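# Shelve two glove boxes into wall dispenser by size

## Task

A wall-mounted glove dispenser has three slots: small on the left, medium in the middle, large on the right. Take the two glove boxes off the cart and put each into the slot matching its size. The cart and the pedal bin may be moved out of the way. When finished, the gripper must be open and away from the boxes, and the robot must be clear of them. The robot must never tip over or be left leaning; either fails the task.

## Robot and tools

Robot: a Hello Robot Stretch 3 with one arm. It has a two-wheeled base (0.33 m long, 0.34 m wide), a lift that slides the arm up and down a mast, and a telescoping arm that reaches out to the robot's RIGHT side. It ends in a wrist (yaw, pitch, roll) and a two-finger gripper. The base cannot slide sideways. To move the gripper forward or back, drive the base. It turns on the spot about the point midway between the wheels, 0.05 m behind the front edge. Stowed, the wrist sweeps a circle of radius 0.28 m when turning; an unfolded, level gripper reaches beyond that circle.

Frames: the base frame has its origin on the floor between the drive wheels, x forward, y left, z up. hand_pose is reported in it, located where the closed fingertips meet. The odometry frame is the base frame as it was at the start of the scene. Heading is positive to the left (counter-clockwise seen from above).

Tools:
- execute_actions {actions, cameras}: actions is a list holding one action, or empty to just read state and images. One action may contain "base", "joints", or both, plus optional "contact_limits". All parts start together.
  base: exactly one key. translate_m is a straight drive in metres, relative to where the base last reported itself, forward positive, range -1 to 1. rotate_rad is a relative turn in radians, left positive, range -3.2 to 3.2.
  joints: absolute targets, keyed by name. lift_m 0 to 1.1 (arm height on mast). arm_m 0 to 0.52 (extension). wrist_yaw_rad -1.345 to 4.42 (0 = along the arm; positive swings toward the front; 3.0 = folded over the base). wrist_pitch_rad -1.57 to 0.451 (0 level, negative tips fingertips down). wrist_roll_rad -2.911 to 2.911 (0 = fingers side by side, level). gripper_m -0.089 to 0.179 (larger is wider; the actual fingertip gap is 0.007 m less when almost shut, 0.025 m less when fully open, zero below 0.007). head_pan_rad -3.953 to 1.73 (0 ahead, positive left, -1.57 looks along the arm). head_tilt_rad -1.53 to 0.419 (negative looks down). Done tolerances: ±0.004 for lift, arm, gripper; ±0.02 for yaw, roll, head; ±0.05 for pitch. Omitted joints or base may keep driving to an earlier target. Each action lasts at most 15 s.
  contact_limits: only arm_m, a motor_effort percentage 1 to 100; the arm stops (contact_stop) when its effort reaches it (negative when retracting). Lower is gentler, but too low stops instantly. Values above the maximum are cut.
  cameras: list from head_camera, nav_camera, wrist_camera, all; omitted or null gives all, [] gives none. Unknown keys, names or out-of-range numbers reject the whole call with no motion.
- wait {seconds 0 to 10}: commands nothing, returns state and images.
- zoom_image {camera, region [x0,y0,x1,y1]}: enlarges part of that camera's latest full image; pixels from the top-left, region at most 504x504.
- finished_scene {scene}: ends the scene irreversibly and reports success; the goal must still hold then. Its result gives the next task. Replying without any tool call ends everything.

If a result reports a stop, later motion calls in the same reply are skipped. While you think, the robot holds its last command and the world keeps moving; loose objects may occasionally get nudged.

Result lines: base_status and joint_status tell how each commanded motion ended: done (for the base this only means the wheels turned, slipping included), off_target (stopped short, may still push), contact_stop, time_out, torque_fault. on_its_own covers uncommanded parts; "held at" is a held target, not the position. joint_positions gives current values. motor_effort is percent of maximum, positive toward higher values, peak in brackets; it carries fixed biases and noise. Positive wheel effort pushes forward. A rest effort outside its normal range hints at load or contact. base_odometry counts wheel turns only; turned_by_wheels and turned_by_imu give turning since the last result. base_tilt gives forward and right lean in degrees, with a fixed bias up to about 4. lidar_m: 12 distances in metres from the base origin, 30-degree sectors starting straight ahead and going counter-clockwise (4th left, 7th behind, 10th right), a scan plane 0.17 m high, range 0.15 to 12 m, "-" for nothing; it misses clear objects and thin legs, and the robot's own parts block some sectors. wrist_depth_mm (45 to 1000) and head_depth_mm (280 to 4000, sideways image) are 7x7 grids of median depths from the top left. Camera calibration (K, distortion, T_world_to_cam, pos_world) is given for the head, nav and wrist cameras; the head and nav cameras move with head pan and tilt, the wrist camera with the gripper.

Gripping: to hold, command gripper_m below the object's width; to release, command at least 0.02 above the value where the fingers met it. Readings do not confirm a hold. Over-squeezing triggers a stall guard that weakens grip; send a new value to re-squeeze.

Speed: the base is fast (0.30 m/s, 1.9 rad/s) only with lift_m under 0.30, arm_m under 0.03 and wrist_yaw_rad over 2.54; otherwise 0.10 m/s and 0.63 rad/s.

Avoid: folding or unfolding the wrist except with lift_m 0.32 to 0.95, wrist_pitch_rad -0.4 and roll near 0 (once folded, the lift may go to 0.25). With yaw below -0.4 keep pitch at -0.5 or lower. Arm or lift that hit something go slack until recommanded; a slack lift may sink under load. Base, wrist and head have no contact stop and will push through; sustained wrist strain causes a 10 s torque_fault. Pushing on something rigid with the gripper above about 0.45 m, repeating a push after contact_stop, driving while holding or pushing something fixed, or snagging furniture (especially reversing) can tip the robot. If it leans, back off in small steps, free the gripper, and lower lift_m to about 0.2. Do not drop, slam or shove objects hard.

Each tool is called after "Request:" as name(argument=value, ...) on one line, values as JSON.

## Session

Request:
execute_actions(actions=[])

Scene clock: 0.00 s.
base_odometry: x=+0.000 y=+0.000 heading=+0.000 (m, m, rad; odometry frame)
turned_by_wheels: +0.000 (rad since the last result)
turned_by_imu: +0.000 (rad since the last result)
base_tilt: forward=+1.5 right=-1.2 (deg)
lidar_m: 1.87 1.90 1.61 1.50 1.25 1.38 2.42 2.45 2.43 1.67 1.69 2.09
head_depth_mm: 1788 2393 2414 2399 2374 2261 1940 / 1783 2366 2384 2348 2338 2344 2155 / 1775 1880 1870 1863 1830 1846 1829 / 1767 1868 1851 1824 1835 1810 1799 / 1769 1836 1832 1823 1791 1794 1785 / 1751 1823 1811 1785 1787 1789 1771 / 1755 2238 2248 2231 2199 2211 2181
base_status: not commanded
joint_positions: lift_m=+0.575 arm_m=+0.001 wrist_yaw_rad=+2.960 wrist_pitch_rad=-0.406 wrist_roll_rad=+0.004 gripper_m=+0.037 head_pan_rad=-0.008 head_tilt_rad=-0.021
joint_status: not commanded
motor_effort: left_wheel=+1 right_wheel=-1 lift_m=+39 arm_m=+0 wrist_yaw_rad=+0 wrist_pitch_rad=+5 wrist_roll_rad=+0 gripper_m=+0 head_pan_rad=-1 head_tilt_rad=+2 (%)
hand_pose: x=+0.0196 y=+0.0758 z=+0.5902 quat_wxyz=(+0.205, +0.704, +0.079, +0.676) (m; base frame)
wrist_depth_mm: - - - - - - - / - - - - - - - / - - - - - - - / - - - - - - - / - - - - - - - / 835 853 - 883 909 878 910 / 722 723 732 748 743 747 765
pictures: head_camera (sideways: a quarter turn clockwise sets it upright), nav_camera (sideways: a quarter turn counterclockwise sets it upright), wrist_camera
camera_calibration (this result's frames):
head_camera: T_world_to_cam=[[0.0125231, 0.0113316, -0.999857, 1.32417], [0.00556607, 0.99992, 0.011402, -0.013426], [0.999906, -0.00570807, 0.0124591, -0.0682779], [0, 0, 0, 1]] pos_world=[0.0517634, -0.0019697, 1.32498]
nav_camera: T_world_to_cam=[[0.0664684, 0.0438871, 0.996823, -1.25613], [-0.0293811, -0.998513, 0.0459206, -0.00646541], [0.997356, -0.03234, -0.0650801, 0.0399949], [0, 0, 0, 1]] pos_world=[0.0434137, 0.0499655, 1.25504]
wrist_camera: T_world_to_cam=[[0.988931, -0.148014, 0.0103414, -0.0151774], [-0.0676346, -0.51173, -0.85648, 0.584325], [0.132063, 0.8463, -0.516077, 0.397791], [0, 0, 0, 1]] pos_world=[0.00199653, -0.0398805, 0.70591]
Images, in order (width x height): head_camera 896x504, nav_camera 672x504, wrist_camera 644x364.

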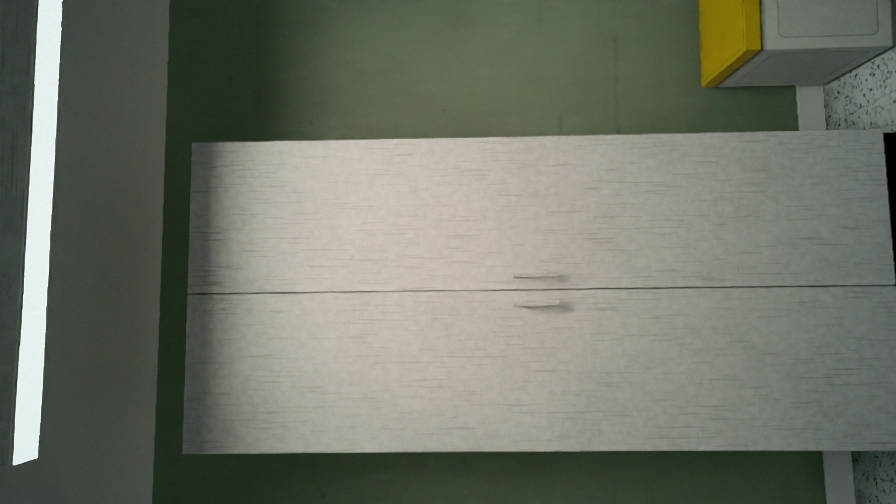

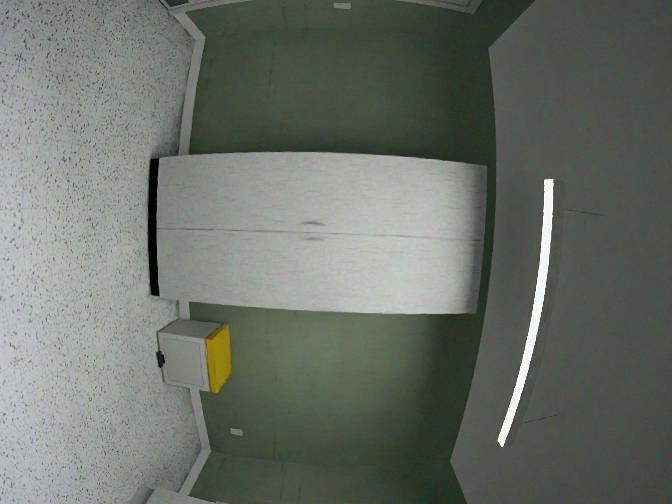

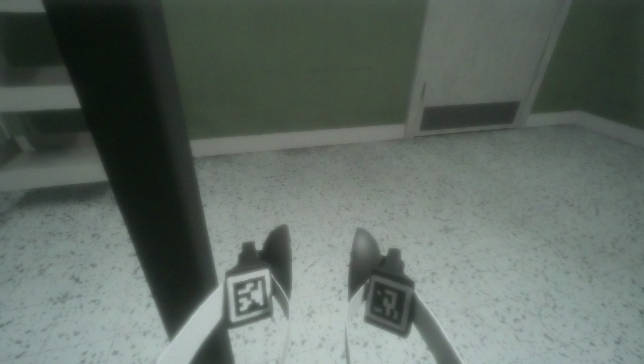

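Request:
execute_actions(actions=[{"base": {"rotate_rad": 2.35}, "joints": {"lift_m": 0.8, "head_pan_rad": -0.2, "head_tilt_rad": -0.45}}], cameras=["head_camera", "nav_camera"])

Scene clock: 19.67 s.
base_odometry: x=+0.000 y=+0.000 heading=+2.350 (m, m, rad; odometry frame)
turned_by_wheels: +2.350 (rad since the last result)
turned_by_imu: +2.325 (rad since the last result)
base_tilt: forward=+1.5 right=-1.2 (deg)
lidar_m: 1.18 2.43 2.42 2.65 1.68 1.67 1.83 1.88 1.86 1.83 1.51 1.16
head_depth_mm: 1229 1309 1396 1500 1627 1675 1364 / 1283 1372 1470 1569 1726 1711 1372 / 1354 1446 1562 1572 1644 1590 1375 / 1427 1524 1646 1320 1643 1646 1380 / 1504 1615 1748 1425 1707 1653 1371 / 1586 1728 1881 2056 2165 1715 1379 / 1682 1849 2015 2245 2272 1737 1378
base_status: done
joint_positions: lift_m=+0.800 arm_m=+0.001 wrist_yaw_rad=+2.960 wrist_pitch_rad=-0.407 wrist_roll_rad=+0.004 gripper_m=+0.037 head_pan_rad=-0.193 head_tilt_rad=-0.445
joint_status: all done
motor_effort: left_wheel=-1(4) right_wheel=+2(4) lift_m=+49(50) arm_m=+0(0) wrist_yaw_rad=+0(0) wrist_pitch_rad=+5(6) wrist_roll_rad=+0(0) gripper_m=+1(1) head_pan_rad=-4(24) head_tilt_rad=-3(33) (%)
hand_pose: x=+0.0196 y=+0.0757 z=+0.8149 quat_wxyz=(+0.206, +0.704, +0.079, +0.675) (m; base frame)
wrist_depth_mm: - - - - - - - / - - - - - - - / - - - - - - - / - - - - - - - / - - - - - - - / - - - - - - - / 947 955 951 975 979 - -
pictures: head_camera (sideways: a quarter turn clockwise sets it upright), nav_camera (sideways: a quarter turn counterclockwise sets it upright)
camera_calibration (this result's frames):
head_camera: T_world_to_cam=[[-0.389655, 0.0877536, -0.91677, 1.21792], [0.193724, 0.980988, 0.0115622, -0.0147759], [0.900355, -0.173095, -0.399247, 0.468217], [0, 0, 0, 1]] pos_world=[0.055868, -0.0113356, 1.30365]
nav_camera: T_world_to_cam=[[0.469414, -0.0463944, 0.881758, -1.10826], [-0.191711, -0.980152, 0.0504884, -0.0113949], [0.861915, -0.192743, -0.468992, 0.56652], [0, 0, 0, 1]] pos_world=[0.0297569, 0.046607, 1.24349]
Images, in order (width x height): head_camera 896x504, nav_camera 672x504.

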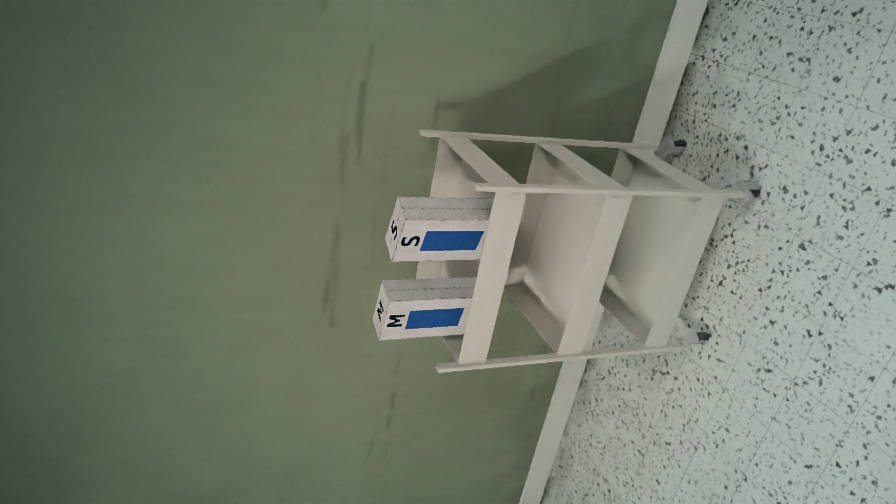

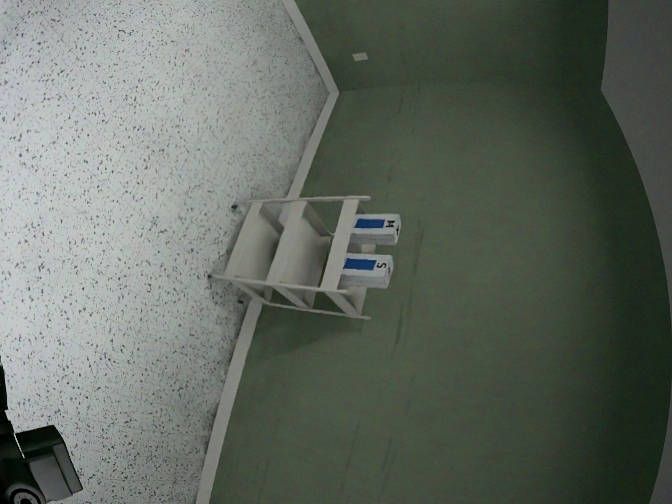

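Request:
zoom_image(camera="head_camera", region=[360, 185, 530, 355])

Region (360, 185, 530, 355) of head_camera's 896x504 image, scaled by 2.965, with more detail than that image has.

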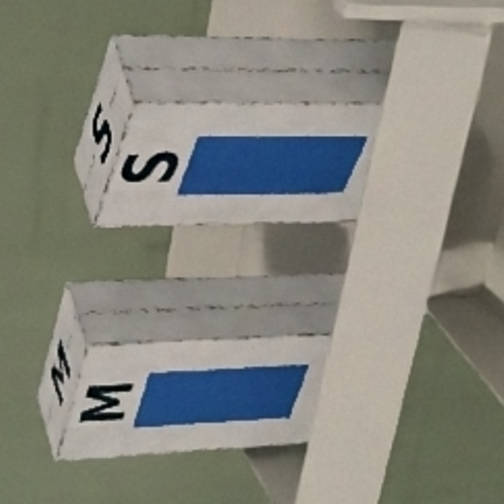

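Request:
execute_actions(actions=[{"base": {"rotate_rad": 0.366}, "joints": {"wrist_yaw_rad": 0.0, "gripper_m": 0.179, "head_pan_rad": 0.9, "head_tilt_rad": -0.3}}], cameras=["nav_camera"])

Request:
execute_actions(actions=[{"base": {"translate_m": 0.872}, "joints": {"wrist_pitch_rad": -0.2, "lift_m": 0.812}}], cameras=["head_camera", "nav_camera"])

Scene clock: 61.63 s.
base_odometry: x=+0.000 y=+0.000 heading=+2.716 (m, m, rad; odometry frame)
turned_by_wheels: +0.366 (rad since the last result)
turned_by_imu: +0.362 (rad since the last result)
base_tilt: forward=+1.4 right=-1.2 (deg)
lidar_m: 2.12 2.42 2.51 1.73 1.68 1.73 1.94 1.86 2.10 1.55 1.50 1.15
head_depth_mm: 2012 2091 2226 2318 2404 1980 1536 / 2091 2215 2324 2433 2548 1982 1530 / 2207 2279 2416 2506 2649 1984 1545 / 2271 2382 2511 2671 2705 2009 1542 / 2382 2505 2647 2815 2856 2019 1547 / 2466 2600 2731 2901 2856 2016 1561 / 2562 2767 2901 3055 2880 2005 1569
base_status: done
joint_positions: lift_m=+0.800 arm_m=+0.001 wrist_yaw_rad=+0.002 wrist_pitch_rad=-0.407 wrist_roll_rad=+0.004 gripper_m=+0.179 head_pan_rad=+0.893 head_tilt_rad=-0.310
joint_status: all done
motor_effort: left_wheel=-2(4) right_wheel=+2(5) lift_m=+49(49) arm_m=+0(0) wrist_yaw_rad=-3(2) wrist_pitch_rad=+6(5) wrist_roll_rad=+0(0) gripper_m=+1(93) head_pan_rad=+3(46) head_tilt_rad=+6(22) (%)
hand_pose: x=-0.0210 y=-0.3722 z=+0.8149 quat_wxyz=(+0.691, +0.143, -0.693, -0.143) (m; base frame)
wrist_depth_mm: 917 - - - - - - / 958 - - - - - - / - - - - - - - / - - - - - - - / - - - - - - - / - - - - - - - / 924 953 958 973 995 - -
pictures: nav_camera (sideways: a quarter turn counterclockwise sets it upright)
camera_calibration (this result's frames):
nav_camera: T_world_to_cam=[[0.182959, 0.298071, 0.936846, -1.17839], [0.77345, -0.631883, 0.0499934, -0.0166468], [0.606878, 0.715456, -0.346152, 0.408223], [0, 0, 0, 1]] pos_world=[-0.0192689, 0.048659, 1.24611]
Images, in order (width x height): nav_camera 672x504.

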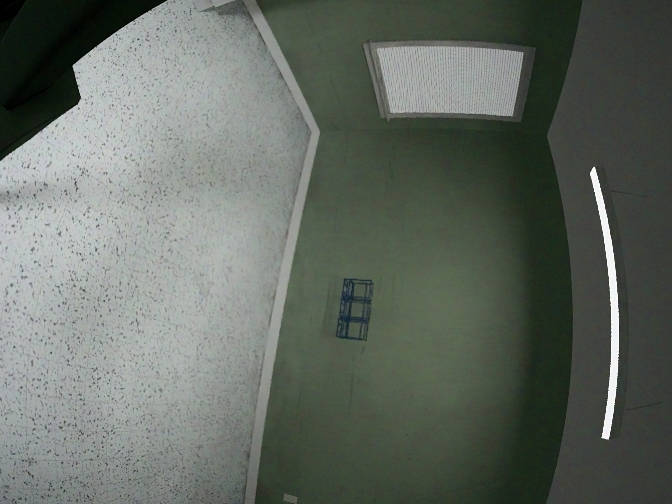

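Scene clock: 71.57 s.
base_odometry: x=-0.794 y=+0.360 heading=+2.716 (m, m, rad; odometry frame)
turned_by_wheels: +0.000 (rad since the last result)
turned_by_imu: +0.003 (rad since the last result)
base_tilt: forward=+1.5 right=-1.2 (deg)
lidar_m: 1.50 1.67 1.73 2.37 2.12 2.18 2.71 2.62 1.50 0.67 0.64 1.10
head_depth_mm: 1382 1447 1512 1590 1661 1756 1535 / 1428 1491 1579 1651 1745 1834 1532 / 1482 1557 1654 1740 1821 1886 1545 / 1545 1624 1703 1813 1906 1962 1548 / 1605 1695 1787 1896 2020 2009 1551 / 1688 1764 1881 1985 2118 2019 1551 / 1767 1877 1994 2090 2243 2030 1561
base_status: done
joint_positions: lift_m=+0.812 arm_m=+0.001 wrist_yaw_rad=+0.002 wrist_pitch_rad=-0.223 wrist_roll_rad=+0.004 gripper_m=+0.179 head_pan_rad=+0.893 head_tilt_rad=-0.310
joint_status: all done
motor_effort: left_wheel=-1(2) right_wheel=+1(4) lift_m=+49(48) arm_m=+0(1) wrist_yaw_rad=-2(2) wrist_pitch_rad=+8(9) wrist_roll_rad=+0(0) gripper_m=+1(1) head_pan_rad=+3(4) head_tilt_rad=+6(6) (%)
hand_pose: x=-0.0210 y=-0.3910 z=+0.8702 quat_wxyz=(+0.702, +0.079, -0.704, -0.079) (m; base frame)
wrist_depth_mm: 608 679 772 864 - - - / 630 707 801 912 - - - / 415 443 843 988 - - - / 399 469 656 - - - - / 411 488 492 - - - - / 378 751 792 - - - - / 630 675 678 - - - -
pictures: head_camera (sideways: a quarter turn clockwise sets it upright), nav_camera (sideways: a quarter turn counterclockwise sets it upright)
camera_calibration (this result's frames):
head_camera: T_world_to_cam=[[-0.179798, -0.205071, -0.962091, 1.2758], [-0.778524, 0.627505, 0.0117386, -0.00907691], [0.60131, 0.751121, -0.272477, 0.30506], [0, 0, 0, 1]] pos_world=[0.0388847, 0.0381896, 1.31067]
nav_camera: T_world_to_cam=[[0.182943, 0.298081, 0.936846, -1.17839], [0.773485, -0.63184, 0.0499934, -0.016647], [0.606839, 0.71549, -0.346152, 0.408223], [0, 0, 0, 1]] pos_world=[-0.0192716, 0.0486576, 1.24611]
Images, in order (width x height): head_camera 896x504, nav_camera 672x504.

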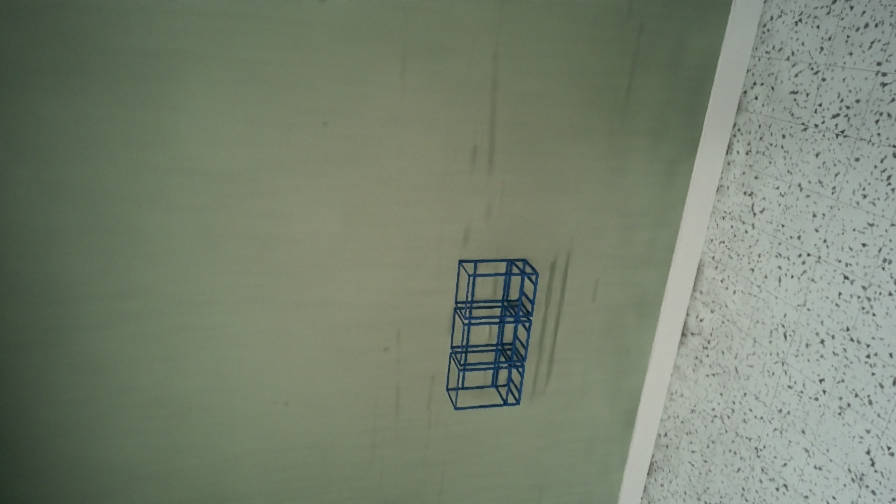

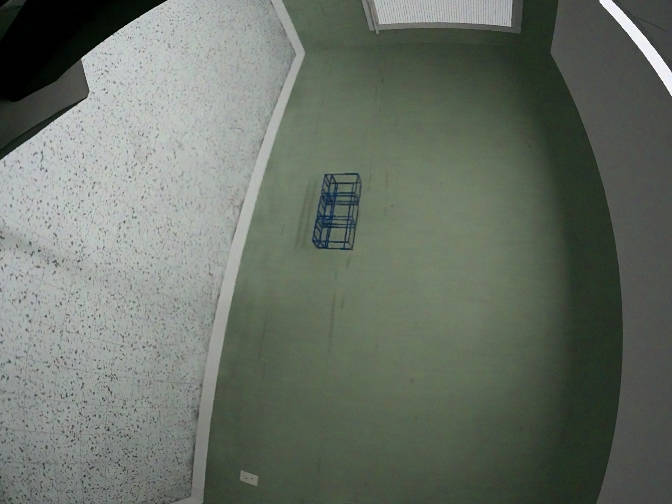

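Request:
execute_actions(actions=[{"base": {"rotate_rad": 0.27}, "joints": {"head_pan_rad": -1.5, "head_tilt_rad": -0.6}}], cameras=["head_camera", "wrist_camera"])

Scene clock: 108.40 s.
base_odometry: x=-0.794 y=+0.360 heading=+2.986 (m, m, rad; odometry frame)
turned_by_wheels: +0.270 (rad since the last result)
turned_by_imu: +0.267 (rad since the last result)
base_tilt: forward=+1.4 right=-1.2 (deg)
lidar_m: 1.67 1.67 1.94 2.69 2.28 2.45 2.63 2.04 1.22 0.64 0.64 1.24
head_depth_mm: 929 1025 1137 1301 1492 1521 1261 / 915 1001 1120 1260 978 1417 1268 / 899 981 1099 803 851 1069 - / 883 968 1081 1111 891 1086 1184 / 866 950 1052 813 826 1069 1176 / 856 932 1035 804 824 1045 1200 / 838 919 1016 1131 1263 1420 1260
base_status: done
joint_positions: lift_m=+0.812 arm_m=+0.001 wrist_yaw_rad=+0.001 wrist_pitch_rad=-0.223 wrist_roll_rad=+0.004 gripper_m=+0.179 head_pan_rad=-1.493 head_tilt_rad=-0.593
joint_status: all done
motor_effort: left_wheel=-1(4) right_wheel=+1(4) lift_m=+49(49) arm_m=+1(0) wrist_yaw_rad=-1(1) wrist_pitch_rad=+8(8) wrist_roll_rad=+0(0) gripper_m=+1(1) head_pan_rad=-4(47) head_tilt_rad=-4(30) (%)
hand_pose: x=-0.0212 y=-0.3910 z=+0.8702 quat_wxyz=(+0.702, +0.079, -0.704, -0.079) (m; base frame)
wrist_depth_mm: 636 672 718 764 822 886 954 / 663 708 749 800 852 932 - / 705 433 776 468 913 - - / 731 458 493 499 993 - - / 774 473 472 504 - - - / 800 444 759 828 - - - / 890 678 681 684 - - -
pictures: head_camera (sideways: a quarter turn clockwise sets it upright), wrist_camera
camera_calibration (this result's frames):
head_camera: T_world_to_cam=[[-0.0299332, 0.529537, -0.847759, 1.12571], [0.997183, 0.0741806, 0.0111263, -0.0191074], [0.068779, -0.845037, -0.530265, 0.643771], [0, 0, 0, 1]] pos_world=[0.00847162, -0.0506744, 1.29591]
wrist_camera: T_world_to_cam=[[-0.99935, -0.0321832, 0.0162223, -0.0487801], [-0.0265006, 0.351113, -0.935958, 0.989924], [0.0244262, -0.93578, -0.351738, 0.100661], [0, 0, 0, 1]] pos_world=[-0.0249736, -0.254949, 0.962725]
Images, in order (width x height): head_camera 896x504, wrist_camera 644x364.

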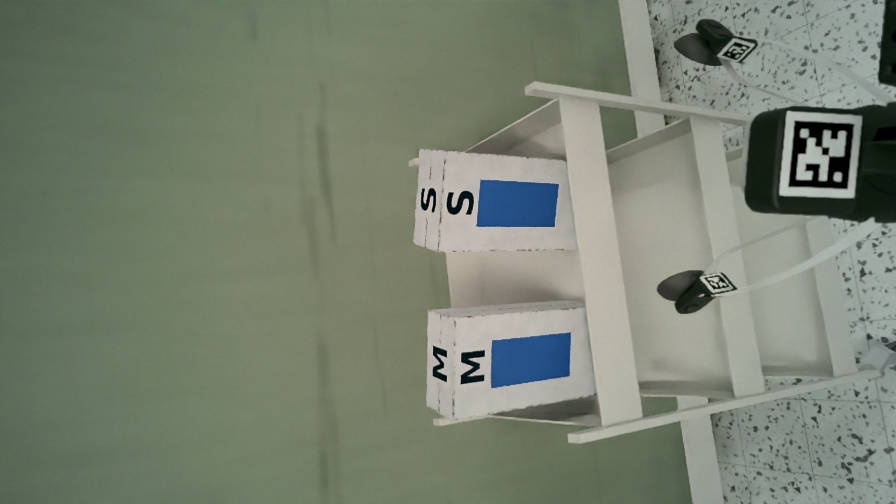

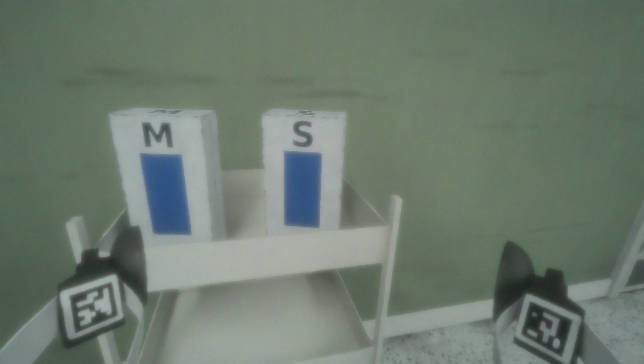

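Request:
zoom_image(camera="head_camera", region=[400, 140, 520, 430])

Region (400, 140, 520, 430) of head_camera's 896x504 image, scaled by 1.738, with more detail than that image has; it fills the left 209 columns of this view, and the rest is white.

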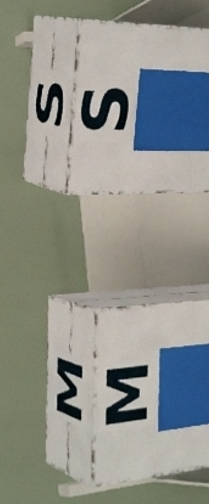

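Request:
execute_actions(actions=[{"base": {"translate_m": 0.05}, "joints": {"arm_m": 0.27, "wrist_yaw_rad": -0.085}}], cameras=["wrist_camera"])

Scene clock: 146.23 s.
base_odometry: x=-0.843 y=+0.368 heading=+2.985 (m, m, rad; odometry frame)
turned_by_wheels: +0.000 (rad since the last result)
turned_by_imu: +0.000 (rad since the last result)
base_tilt: forward=+1.5 right=-1.2 (deg)
lidar_m: 1.62 1.62 1.89 2.71 2.29 2.47 2.67 2.04 0.72 0.63 0.62 1.22
head_depth_mm: 918 1015 1124 1273 - 1445 1236 / 902 997 1107 1203 - 1062 1193 / 885 972 1081 796 - 1095 1191 / 871 958 1063 1123 911 1061 1173 / 858 938 1040 783 814 1040 1157 / 843 926 1017 1110 1210 1429 1248 / 829 912 998 1110 1265 1416 1249
base_status: done
joint_positions: lift_m=+0.812 arm_m=+0.270 wrist_yaw_rad=-0.084 wrist_pitch_rad=-0.222 wrist_roll_rad=+0.004 gripper_m=+0.179 head_pan_rad=-1.493 head_tilt_rad=-0.593
joint_status: all done
motor_effort: left_wheel=-1(3) right_wheel=+2(4) lift_m=+50(50) arm_m=+4(4) wrist_yaw_rad=-1(2) wrist_pitch_rad=+8(9) wrist_roll_rad=+0(0) gripper_m=+1(0) head_pan_rad=-4(5) head_tilt_rad=-4(4) (%)
hand_pose: x=-0.0420 y=-0.6585 z=+0.8704 quat_wxyz=(+0.698, +0.049, -0.707, -0.108) (m; base frame)
wrist_depth_mm: 416 449 491 527 578 644 720 / 433 466 513 555 617 699 788 / 456 493 530 581 657 750 865 / 182 516 228 211 693 806 919 / 168 472 227 220 757 865 - / - 447 409 236 801 920 - / 192 268 339 254 344 612 -
pictures: wrist_camera
camera_calibration (this result's frames):
wrist_camera: T_world_to_cam=[[-0.998456, 0.0531208, 0.0162482, -0.0220446], [0.0034551, 0.351316, -0.936251, 1.08513], [-0.0554426, -0.934749, -0.350957, -0.152431], [0, 0, 0, 1]] pos_world=[-0.034211, -0.522538, 0.962816]
Images, in order (width x height): wrist_camera 644x364.

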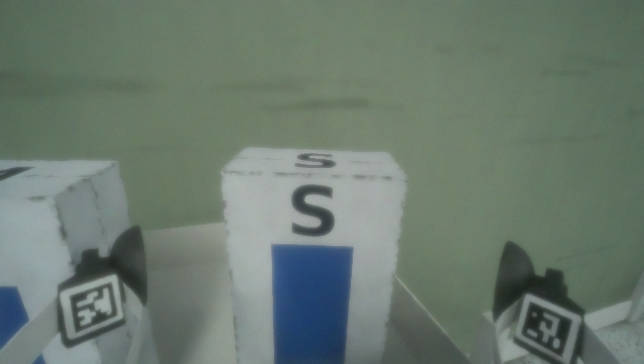

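Request:
execute_actions(actions=[{"base": {"translate_m": -0.003}, "joints": {"arm_m": 0.372}}], cameras=["wrist_camera"])

Scene clock: 156.10 s.
base_odometry: x=-0.841 y=+0.368 heading=+2.985 (m, m, rad; odometry frame)
turned_by_wheels: +0.000 (rad since the last result)
turned_by_imu: +0.000 (rad since the last result)
base_tilt: forward=+1.5 right=-1.2 (deg)
lidar_m: 1.62 1.62 1.89 2.70 2.29 2.47 2.67 2.04 0.72 0.63 0.62 1.23
head_depth_mm: 918 1015 1133 1258 - 1442 1248 / 903 990 1113 1198 890 1061 1190 / 888 976 1080 1164 845 1102 1187 / 874 957 1065 1107 915 1065 1175 / 857 940 1032 783 816 1040 1162 / 845 923 1023 1104 1203 1412 1256 / 830 906 998 1120 1264 1410 1246
base_status: done
joint_positions: lift_m=+0.812 arm_m=+0.372 wrist_yaw_rad=-0.084 wrist_pitch_rad=-0.222 wrist_roll_rad=+0.004 gripper_m=+0.179 head_pan_rad=-1.493 head_tilt_rad=-0.593
joint_status: all done
motor_effort: left_wheel=-1(4) right_wheel=+1(3) lift_m=+49(50) arm_m=+5(3) wrist_yaw_rad=-1(1) wrist_pitch_rad=+9(8) wrist_roll_rad=+0(0) gripper_m=+0(0) head_pan_rad=-4(4) head_tilt_rad=-4(4) (%)
hand_pose: x=-0.0420 y=-0.7605 z=+0.8704 quat_wxyz=(+0.698, +0.049, -0.707, -0.108) (m; base frame)
wrist_depth_mm: 346 370 398 434 480 528 603 / 355 389 416 457 506 570 642 / 374 406 437 487 540 612 704 / 394 423 461 512 570 664 765 / 413 437 129 130 134 707 856 / 419 114 113 112 112 113 978 / 343 336 122 121 120 849 -
pictures: wrist_camera
camera_calibration (this result's frames):
wrist_camera: T_world_to_cam=[[-0.998455, 0.0531394, 0.0162491, -0.0166176], [0.00345953, 0.351293, -0.936259, 1.12096], [-0.0554605, -0.934756, -0.350934, -0.247799], [0, 0, 0, 1]] pos_world=[-0.034213, -0.624535, 0.962819]
Images, in order (width x height): wrist_camera 644x364.

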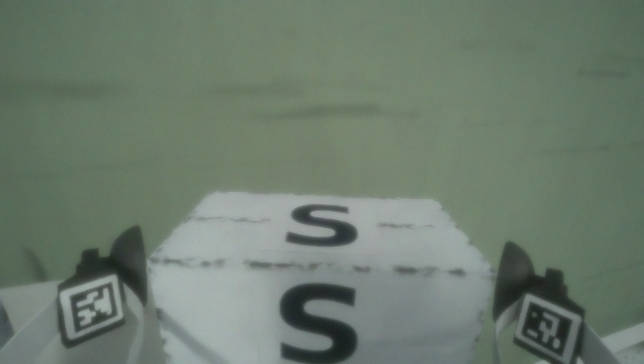

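Centered, same depth/height as the earlier good grasp. Closing and lifting.

Request:
execute_actions(actions=[{"joints": {"gripper_m": 0.085}}], cameras=[])

Request:
execute_actions(actions=[{"joints": {"lift_m": 0.93, "wrist_pitch_rad": -0.14}}], cameras=["wrist_camera"])

Request:
execute_actions(actions=[{"joints": {"arm_m": 0.005, "lift_m": 0.95, "wrist_yaw_rad": -0.02, "wrist_pitch_rad": -0.07}}], cameras=["wrist_camera"])

Scene clock: 165.43 s.
base_odometry: x=-0.841 y=+0.368 heading=+2.985 (m, m, rad; odometry frame)
turned_by_wheels: +0.000 (rad since the last result)
turned_by_imu: +0.000 (rad since the last result)
base_tilt: forward=+1.5 right=-1.2 (deg)
lidar_m: 1.62 1.62 1.88 2.71 2.29 2.46 2.67 2.03 0.72 0.63 0.63 1.22
head_depth_mm: 924 1017 1135 1255 - 1448 1250 / 903 994 1104 1204 890 1066 1199 / 887 973 1084 1157 843 1097 1191 / 879 955 1062 1109 916 1063 1170 / 862 938 1038 784 815 1041 1162 / 845 924 1021 1108 1215 1403 1249 / 831 908 999 1115 1260 1410 1261
base_status: not commanded
joint_positions: lift_m=+0.812 arm_m=+0.372 wrist_yaw_rad=-0.084 wrist_pitch_rad=-0.221 wrist_roll_rad=+0.004 gripper_m=+0.086 head_pan_rad=-1.493 head_tilt_rad=-0.593
joint_status: all done
motor_effort: left_wheel=-1(1) right_wheel=+1(1) lift_m=+49(49) arm_m=+4(4) wrist_yaw_rad=-1(1) wrist_pitch_rad=+7(8) wrist_roll_rad=+0(0) gripper_m=-19(99) head_pan_rad=-4(4) head_tilt_rad=-4(4) (%)
hand_pose: x=-0.0420 y=-0.7606 z=+0.8706 quat_wxyz=(+0.698, +0.048, -0.707, -0.108) (m; base frame)
wrist_depth_mm: 347 366 397 438 476 533 601 / 361 385 415 458 508 574 656 / 373 407 442 483 539 615 704 / 394 427 454 495 574 668 766 / 416 441 126 128 131 727 851 / 361 360 124 123 123 821 953 / 354 344 132 131 131 898 -
pictures: none
No camera images: the call's "cameras" was empty. Leave "cameras" out to get every camera's image.

Scene clock: 167.33 s.
base_odometry: x=-0.841 y=+0.368 heading=+2.985 (m, m, rad; odometry frame)
turned_by_wheels: +0.000 (rad since the last result)
turned_by_imu: +0.000 (rad since the last result)
base_tilt: forward=+1.5 right=-1.2 (deg)
lidar_m: 1.62 1.62 1.89 2.71 2.29 2.47 2.67 2.03 0.71 0.63 0.63 1.23
head_depth_mm: 918 1012 1092 1293 1454 1474 1246 / 903 990 - 1248 939 1064 1193 / 885 973 1045 787 909 1097 1186 / 872 960 1054 1110 907 1061 1170 / 859 941 1039 784 811 1035 1164 / 845 926 1021 1108 1209 1413 1251 / 829 908 1001 1120 1267 1412 1253
base_status: not commanded
joint_positions: lift_m=+0.929 arm_m=+0.372 wrist_yaw_rad=-0.084 wrist_pitch_rad=-0.218 wrist_roll_rad=+0.004 gripper_m=+0.086 head_pan_rad=-1.493 head_tilt_rad=-0.593
joint_status: wrist_pitch_rad off_target (ended at -0.218, target -0.140); the others done
motor_effort: left_wheel=-1(1) right_wheel=+1(1) lift_m=+56(61) arm_m=+4(4) wrist_yaw_rad=-1(1) wrist_pitch_rad=+27(29) wrist_roll_rad=+0(0) gripper_m=-19(19) head_pan_rad=-4(4) head_tilt_rad=-3(4) (%)
hand_pose: x=-0.0421 y=-0.7609 z=+0.9893 quat_wxyz=(+0.698, +0.047, -0.707, -0.107) (m; base frame)
wrist_depth_mm: 343 366 395 435 475 530 600 / 360 383 421 459 508 573 654 / 376 403 445 486 545 609 710 / 394 427 456 506 573 659 774 / 415 445 127 130 134 716 849 / 434 452 125 124 124 815 962 / 456 412 132 131 131 898 -
pictures: wrist_camera
camera_calibration (this result's frames):
wrist_camera: T_world_to_cam=[[-0.998451, 0.0531705, 0.0163871, -0.0186616], [0.00309302, 0.347116, -0.937817, 1.23077], [-0.0555524, -0.936314, -0.346743, -0.211768], [0, 0, 0, 1]] pos_world=[-0.0342037, -0.624509, 1.08112]
Images, in order (width x height): wrist_camera 644x364.

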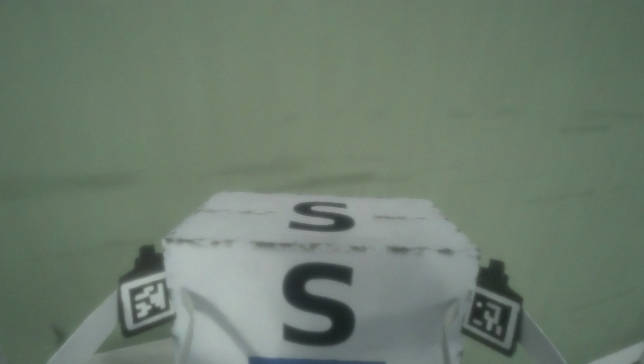

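Scene clock: 171.23 s.
base_odometry: x=-0.841 y=+0.368 heading=+2.985 (m, m, rad; odometry frame)
turned_by_wheels: +0.000 (rad since the last result)
turned_by_imu: +0.000 (rad since the last result)
base_tilt: forward=+1.5 right=-1.2 (deg)
lidar_m: 1.62 1.62 1.89 2.71 2.28 2.46 2.67 2.03 0.72 0.63 0.62 1.22
head_depth_mm: 915 1012 1129 1270 1462 - - / 902 997 1109 1180 - - - / 884 976 1084 1109 397 - - / 876 959 1056 1112 442 1035 1173 / 857 938 1039 781 817 1038 1171 / 846 922 1019 1107 1211 1398 1248 / 832 909 1005 1117 1263 1413 1254
base_status: not commanded
joint_positions: lift_m=+0.949 arm_m=+0.005 wrist_yaw_rad=-0.020 wrist_pitch_rad=-0.149 wrist_roll_rad=+0.004 gripper_m=+0.086 head_pan_rad=-1.493 head_tilt_rad=-0.593
joint_status: wrist_pitch_rad off_target (ended at -0.149, target -0.070); the others done
motor_effort: left_wheel=-1(1) right_wheel=+1(2) lift_m=+55(60) arm_m=-3(4) wrist_yaw_rad=-1(5) wrist_pitch_rad=+28(31) wrist_roll_rad=+0(0) gripper_m=-19(19) head_pan_rad=-4(4) head_tilt_rad=-4(4) (%)
hand_pose: x=-0.0264 y=-0.4000 z=+1.0264 quat_wxyz=(+0.703, +0.046, -0.707, -0.060) (m; base frame)
wrist_depth_mm: 614 672 702 755 831 902 978 / 650 692 737 786 863 928 - / 677 713 776 835 909 - - / 703 762 794 864 959 - - / 727 760 127 130 135 - - / 757 783 125 124 124 - - / 794 494 131 130 130 - -
pictures: wrist_camera
camera_calibration (this result's frames):
wrist_camera: T_world_to_cam=[[-0.999778, -0.0100868, 0.0184734, -0.0502779], [-0.0205649, 0.281215, -0.959424, 1.13541], [0.00448252, -0.959592, -0.281361, 0.0649931], [0, 0, 0, 1]] pos_world=[-0.0272084, -0.257436, 1.10856]
Images, in order (width x height): wrist_camera 644x364.

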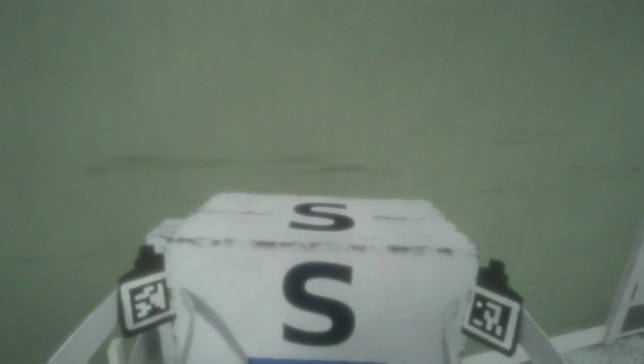

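Request:
execute_actions(actions=[{"base": {"rotate_rad": 1.10}}], cameras=[])

Request:
execute_actions(actions=[{"base": {"translate_m": 1.0}}], cameras=[])

Request:
execute_actions(actions=[{"base": {"translate_m": 0.459}}], cameras=[])

Request:
execute_actions(actions=[{"base": {"rotate_rad": 0.755}, "joints": {"head_pan_rad": -1.57, "head_tilt_rad": -0.8}}])

Scene clock: 190.93 s.
base_odometry: x=-0.841 y=+0.368 heading=-2.198 (m, m, rad; odometry frame)
turned_by_wheels: +1.100 (rad since the last result)
turned_by_imu: +1.088 (rad since the last result)
base_tilt: forward=+1.5 right=-1.2 (deg)
lidar_m: 1.95 2.71 2.14 2.56 2.66 1.89 0.70 0.63 0.62 1.27 1.62 1.63
head_depth_mm: 1064 1134 1219 1303 1359 - - / 1170 1254 1366 1399 - - - / 1307 1421 1548 1599 397 - - / 1476 1633 1808 2016 443 1414 1243 / 1570 1710 1874 2107 1876 1498 1249 / 1466 1594 1745 1916 1878 1504 1250 / 1392 1502 1616 1772 1850 1498 1252
base_status: done
joint_positions: lift_m=+0.949 arm_m=+0.005 wrist_yaw_rad=-0.020 wrist_pitch_rad=-0.149 wrist_roll_rad=+0.004 gripper_m=+0.086 head_pan_rad=-1.493 head_tilt_rad=-0.593
joint_status: not commanded
motor_effort: left_wheel=-1(5) right_wheel=+2(6) lift_m=+56(55) arm_m=-3(3) wrist_yaw_rad=+0(0) wrist_pitch_rad=+28(28) wrist_roll_rad=+0(0) gripper_m=-19(19) head_pan_rad=-4(4) head_tilt_rad=-3(4) (%)
hand_pose: x=-0.0264 y=-0.4000 z=+1.0264 quat_wxyz=(+0.703, +0.046, -0.707, -0.060) (m; base frame)
wrist_depth_mm: - - - - 904 730 612 / - - - - 930 735 634 / - - - - 948 763 642 / - - - - 943 792 665 / - - 127 130 134 806 667 / - - 125 124 124 774 680 / - - 131 130 130 857 694
pictures: none
No camera images: the call's "cameras" was empty. Leave "cameras" out to get every camera's image.

Scene clock: 202.03 s.
base_odometry: x=-1.427 y=-0.442 heading=-2.198 (m, m, rad; odometry frame)
turned_by_wheels: +0.000 (rad since the last result)
turned_by_imu: +0.002 (rad since the last result)
base_tilt: forward=+1.4 right=-1.2 (deg)
lidar_m: 1.16 1.95 1.66 1.65 3.31 3.21 1.55 1.49 1.74 1.07 0.96 0.97
head_depth_mm: 1253 1411 1610 1888 1751 - - / 1149 1280 1446 1553 - - - / 1067 1167 1306 1379 398 - - / 987 1078 1193 1304 443 1415 1251 / 917 1006 1097 1223 1371 1458 1259 / 861 932 1011 1118 1242 1386 1252 / 807 875 944 1031 1141 1275 1251
base_status: done
joint_positions: lift_m=+0.949 arm_m=+0.005 wrist_yaw_rad=-0.020 wrist_pitch_rad=-0.149 wrist_roll_rad=+0.004 gripper_m=+0.086 head_pan_rad=-1.493 head_tilt_rad=-0.593
joint_status: not commanded
motor_effort: left_wheel=-1(2) right_wheel=+1(5) lift_m=+55(55) arm_m=-2(2) wrist_yaw_rad=-1(0) wrist_pitch_rad=+28(28) wrist_roll_rad=+0(0) gripper_m=-18(20) head_pan_rad=-4(4) head_tilt_rad=-4(4) (%)
hand_pose: x=-0.0264 y=-0.4000 z=+1.0264 quat_wxyz=(+0.703, +0.046, -0.707, -0.060) (m; base frame)
wrist_depth_mm: 567 637 771 962 - - - / 583 673 805 - - - - / 592 694 829 - - - - / 609 715 842 - - - - / 634 716 127 130 134 - - / 651 701 125 124 124 - - / 650 783 131 131 130 - -
pictures: none
No camera images: the call's "cameras" was empty. Leave "cameras" out to get every camera's image.

Scene clock: 207.70 s.
base_odometry: x=-1.697 y=-0.814 heading=-2.198 (m, m, rad; odometry frame)
turned_by_wheels: +0.000 (rad since the last result)
turned_by_imu: +0.001 (rad since the last result)
base_tilt: forward=+1.5 right=-1.2 (deg)
lidar_m: 0.80 1.52 1.61 1.59 2.34 3.63 1.93 2.02 1.19 0.74 0.66 0.66
head_depth_mm: 845 949 1090 1259 1551 - - / 774 863 970 1050 - - - / 713 791 882 926 398 - - / 665 725 803 883 443 1130 1244 / 618 674 739 823 904 1053 1191 / 580 627 684 753 835 932 1081 / 546 587 636 697 758 811 968
base_status: done
joint_positions: lift_m=+0.949 arm_m=+0.005 wrist_yaw_rad=-0.020 wrist_pitch_rad=-0.149 wrist_roll_rad=+0.004 gripper_m=+0.086 head_pan_rad=-1.493 head_tilt_rad=-0.593
joint_status: not commanded
motor_effort: left_wheel=-1(2) right_wheel=+1(4) lift_m=+55(55) arm_m=-2(4) wrist_yaw_rad=+1(0) wrist_pitch_rad=+28(28) wrist_roll_rad=+0(0) gripper_m=-20(20) head_pan_rad=-4(3) head_tilt_rad=-4(3) (%)
hand_pose: x=-0.0264 y=-0.4000 z=+1.0264 quat_wxyz=(+0.703, +0.046, -0.707, -0.060) (m; base frame)
wrist_depth_mm: 350 399 476 591 784 - - / 359 412 501 617 843 - - / 367 426 516 647 878 - - / 379 440 525 664 919 - - / 394 446 127 130 134 - - / 403 439 125 124 124 - - / 406 438 131 131 130 - -
pictures: none
No camera images: the call's "cameras" was empty. Leave "cameras" out to get every camera's image.

Scene clock: 209.83 s.
base_odometry: x=-1.697 y=-0.814 heading=-1.443 (m, m, rad; odometry frame)
turned_by_wheels: +0.755 (rad since the last result)
turned_by_imu: +0.747 (rad since the last result)
base_tilt: forward=+1.5 right=-1.2 (deg)
lidar_m: 1.61 1.66 1.60 3.62 2.93 1.93 2.14 0.90 0.68 0.66 0.69 0.98
head_depth_mm: 534 602 693 773 - - - / 535 608 671 805 - - 1123 / 539 609 661 - - - 1119 / 539 612 665 428 1007 1258 1144 / 543 616 713 860 1045 1261 1146 / 545 618 718 853 1060 1264 1151 / 546 622 721 862 1064 1284 1151
base_status: done
joint_positions: lift_m=+0.949 arm_m=+0.005 wrist_yaw_rad=-0.020 wrist_pitch_rad=-0.149 wrist_roll_rad=+0.004 gripper_m=+0.086 head_pan_rad=-1.563 head_tilt_rad=-0.790
joint_status: all done
motor_effort: left_wheel=-1(4) right_wheel=+2(7) lift_m=+55(56) arm_m=-3(3) wrist_yaw_rad=-1(0) wrist_pitch_rad=+28(28) wrist_roll_rad=+0(0) gripper_m=-19(19) head_pan_rad=-5(14) head_tilt_rad=-5(25) (%)
hand_pose: x=-0.0264 y=-0.4000 z=+1.0264 quat_wxyz=(+0.703, +0.046, -0.707, -0.060) (m; base frame)
wrist_depth_mm: 377 374 375 373 369 366 365 / 397 393 388 390 382 383 379 / 413 411 412 405 404 401 398 / 433 431 423 421 419 417 419 / 457 446 127 130 134 438 439 / 478 469 125 124 124 459 457 / 514 507 131 130 130 496 486
pictures: head_camera (sideways: a quarter turn clockwise sets it upright), nav_camera (sideways: a quarter turn counterclockwise sets it upright), wrist_camera
camera_calibration (this result's frames):
head_camera: T_world_to_cam=[[0.00610271, 0.686379, -0.727219, 0.968354], [0.999947, 0.00188295, 0.0101686, -0.0178747], [0.00834882, -0.727242, -0.68633, 0.847163], [0, 0, 0, 1]] pos_world=[0.00489133, -0.0485313, 1.28582]
nav_camera: T_world_to_cam=[[0.0501985, -0.740267, 0.670437, -0.830234], [-0.998564, -0.0246084, 0.0475952, -0.00268435], [-0.0187348, -0.671863, -0.740439, 0.925011], [0, 0, 0, 1]] pos_world=[0.0563259, 0.00682036, 1.24166]
wrist_camera: T_world_to_cam=[[-0.999781, -0.00984623, 0.0184734, -0.0502418], [-0.0204973, 0.28122, -0.959424, 1.13541], [0.00425162, -0.959593, -0.28136, 0.0649867], [0, 0, 0, 1]] pos_world=[-0.0272342, -0.257435, 1.10856]
Images, in order (width x height): head_camera 896x504, nav_camera 672x504, wrist_camera 644x364.

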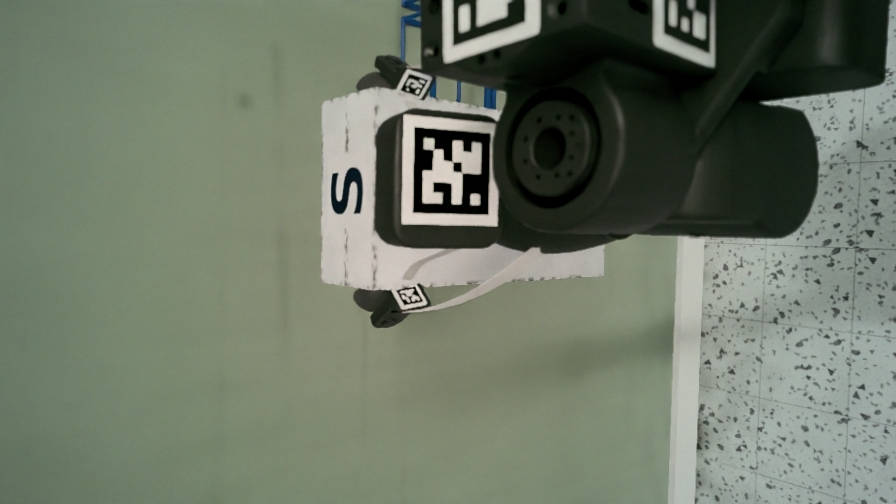

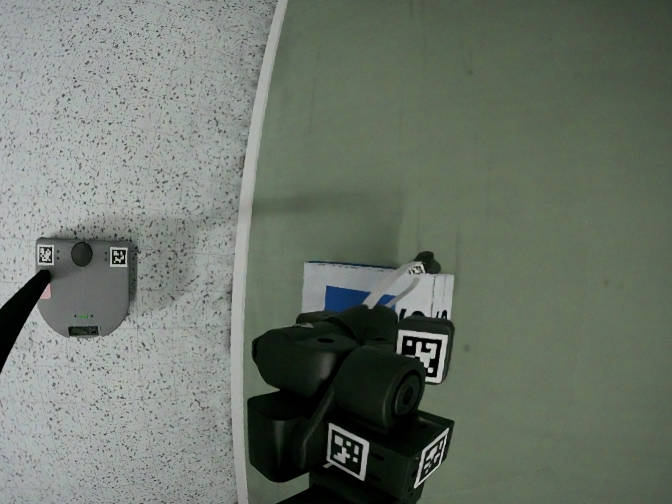

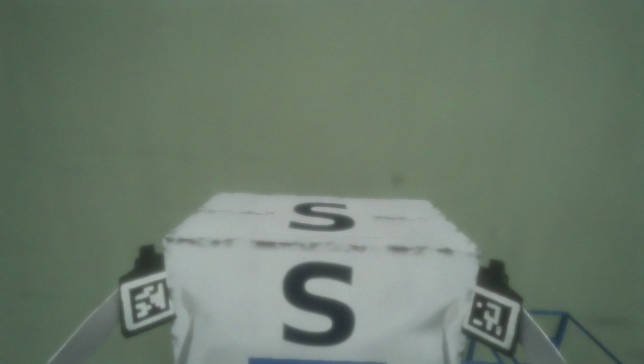

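Request:
execute_actions(actions=[{"joints": {"arm_m": 0.222, "lift_m": 0.99}}])

Scene clock: 226.30 s.
base_odometry: x=-1.697 y=-0.814 heading=-1.443 (m, m, rad; odometry frame)
turned_by_wheels: +0.000 (rad since the last result)
turned_by_imu: +0.000 (rad since the last result)
base_tilt: forward=+1.5 right=-1.2 (deg)
lidar_m: 1.61 1.66 1.59 3.62 2.93 1.92 2.14 0.90 0.68 0.66 0.69 0.98
head_depth_mm: 523 - 710 822 1001 1247 1142 / 517 - 741 805 1021 1251 1140 / 529 - - 832 1026 1254 1147 / 538 578 628 842 1033 1256 1149 / 541 615 714 847 1047 1265 1142 / 544 618 717 852 1054 1266 1145 / 547 623 721 858 1061 1288 1154
base_status: not commanded
joint_positions: lift_m=+0.989 arm_m=+0.222 wrist_yaw_rad=-0.020 wrist_pitch_rad=-0.149 wrist_roll_rad=+0.004 gripper_m=+0.086 head_pan_rad=-1.563 head_tilt_rad=-0.790
joint_status: all done
motor_effort: left_wheel=-1(1) right_wheel=+1(1) lift_m=+55(56) arm_m=+4(5) wrist_yaw_rad=+0(1) wrist_pitch_rad=+28(28) wrist_roll_rad=+0(0) gripper_m=-20(19) head_pan_rad=-4(4) head_tilt_rad=-6(5) (%)
hand_pose: x=-0.0264 y=-0.6165 z=+1.0664 quat_wxyz=(+0.703, +0.046, -0.707, -0.060) (m; base frame)
wrist_depth_mm: 179 178 177 176 175 174 172 / 188 187 186 183 183 181 180 / 196 195 194 192 191 189 189 / 206 205 202 199 200 199 198 / 216 214 127 130 134 208 208 / 228 222 125 124 124 217 218 / 241 243 131 131 130 237 230
pictures: head_camera (sideways: a quarter turn clockwise sets it upright), nav_camera (sideways: a quarter turn counterclockwise sets it upright), wrist_camera
camera_calibration (this result's frames):
head_camera: T_world_to_cam=[[0.00618576, 0.686432, -0.727168, 0.968287], [0.999947, 0.00176061, 0.0101682, -0.0178741], [0.00826, -0.727192, -0.686384, 0.847233], [0, 0, 0, 1]] pos_world=[0.00488542, -0.04853, 1.28582]
nav_camera: T_world_to_cam=[[0.0501088, -0.740323, 0.670382, -0.830162], [-0.998566, -0.0244905, 0.047594, -0.0026827], [-0.0188169, -0.671806, -0.740488, 0.925077], [0, 0, 0, 1]] pos_world=[0.0563267, 0.00681873, 1.24166]
wrist_camera: T_world_to_cam=[[-0.999781, -0.00984585, 0.0184731, -0.053112], [-0.0204968, 0.28122, -0.959424, 1.23468], [0.00425135, -0.959593, -0.28136, -0.131515], [0, 0, 0, 1]] pos_world=[-0.0272343, -0.47394, 1.14856]
Images, in order (width x height): head_camera 896x504, nav_camera 672x504, wrist_camera 644x364.

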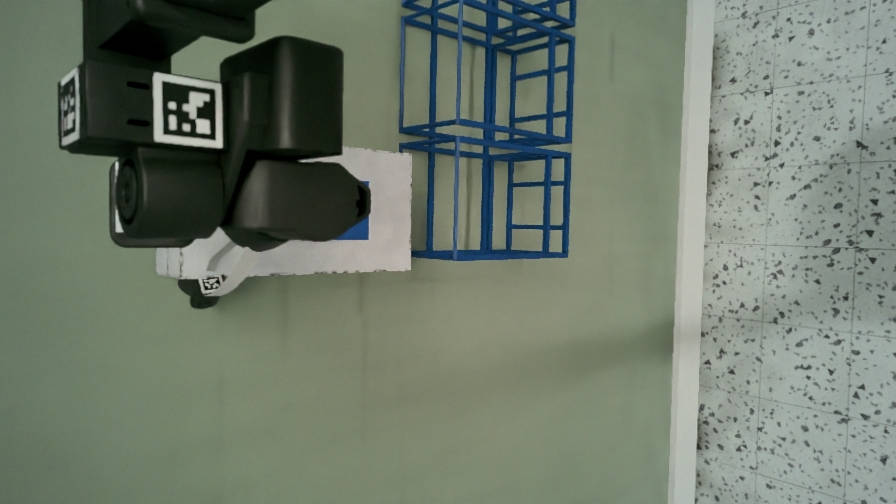

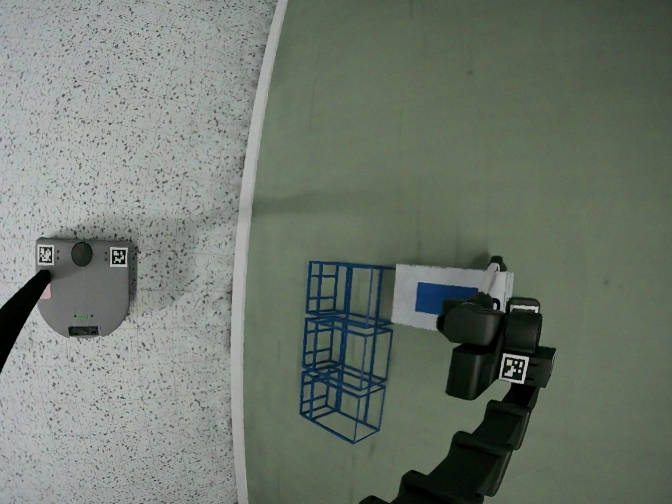

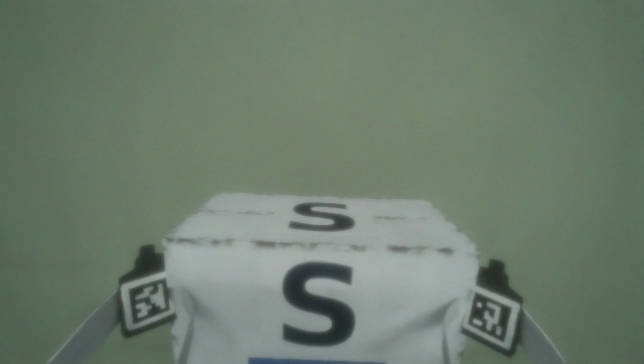

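Request:
zoom_image(camera="head_camera", region=[340, 100, 540, 300])

Region (340, 100, 540, 300) of head_camera's 896x504 image, scaled by 2.520, with more detail than that image has.

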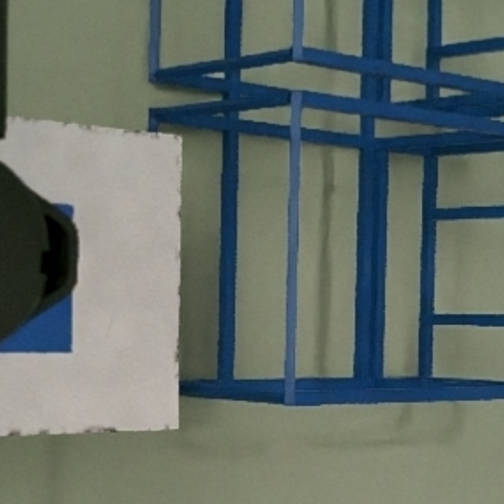

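Request:
execute_actions(actions=[{"base": {"translate_m": -0.013}, "joints": {"wrist_yaw_rad": -0.04, "wrist_pitch_rad": -0.05, "arm_m": 0.227, "lift_m": 0.95}}], cameras=["head_camera"])

Request:
zoom_image(camera="head_camera", region=[340, 100, 540, 300])

Scene clock: 252.33 s.
base_odometry: x=-1.698 y=-0.801 heading=-1.443 (m, m, rad; odometry frame)
turned_by_wheels: +0.000 (rad since the last result)
turned_by_imu: +0.000 (rad since the last result)
base_tilt: forward=+1.5 right=-1.2 (deg)
lidar_m: 1.62 1.66 1.61 3.61 2.90 1.91 2.13 0.90 0.68 0.66 0.69 0.98
head_depth_mm: 532 579 718 820 1004 1243 1139 / 534 - - 827 1018 1245 1137 / 537 586 - 836 1025 1252 1144 / 539 588 647 829 1037 1254 1142 / 542 612 713 846 1046 1258 1150 / 543 618 719 853 1056 1264 1150 / 547 622 722 861 1064 1283 1149
base_status: done
joint_positions: lift_m=+0.950 arm_m=+0.227 wrist_yaw_rad=-0.040 wrist_pitch_rad=-0.131 wrist_roll_rad=+0.004 gripper_m=+0.086 head_pan_rad=-1.563 head_tilt_rad=-0.790
joint_status: wrist_pitch_rad off_target (ended at -0.131, target -0.050); the others done
motor_effort: left_wheel=-1(5) right_wheel=+2(2) lift_m=+33(47) arm_m=+4(3) wrist_yaw_rad=+0(5) wrist_pitch_rad=+29(31) wrist_roll_rad=+0(0) gripper_m=-20(19) head_pan_rad=-4(4) head_tilt_rad=-5(5) (%)
hand_pose: x=-0.0316 y=-0.6224 z=+1.0316 quat_wxyz=(+0.703, +0.032, -0.708, -0.061) (m; base frame)
wrist_depth_mm: 171 172 172 172 172 171 172 / 179 179 179 179 179 179 179 / 187 187 188 187 187 187 187 / 196 195 194 194 194 195 195 / 206 203 127 130 134 205 204 / 216 212 125 125 124 212 215 / 225 229 131 131 130 228 227
pictures: head_camera (sideways: a quarter turn clockwise sets it upright)
camera_calibration (this result's frames):
head_camera: T_world_to_cam=[[0.00618575, 0.686432, -0.727168, 0.968287], [0.999947, 0.0017606, 0.0101682, -0.0178741], [0.00826, -0.727192, -0.686384, 0.847234], [0, 0, 0, 1]] pos_world=[0.00488542, -0.04853, 1.28582]
Images, in order (width x height): head_camera 896x504.

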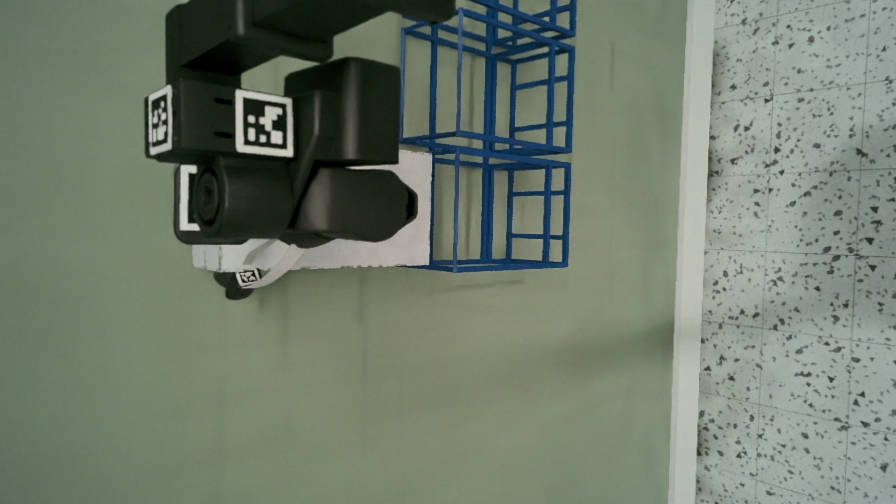

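Region (340, 100, 540, 300) of head_camera's 896x504 image, scaled by 2.520, with more detail than that image has.

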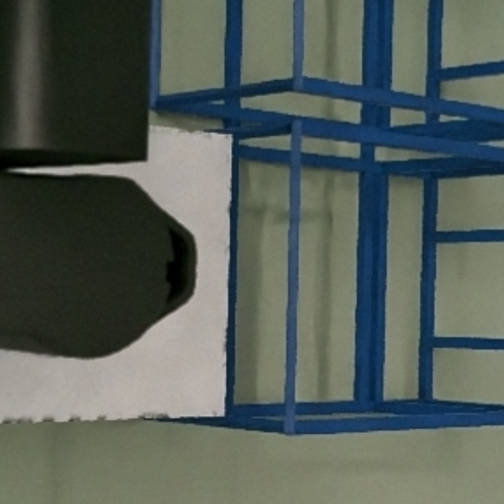

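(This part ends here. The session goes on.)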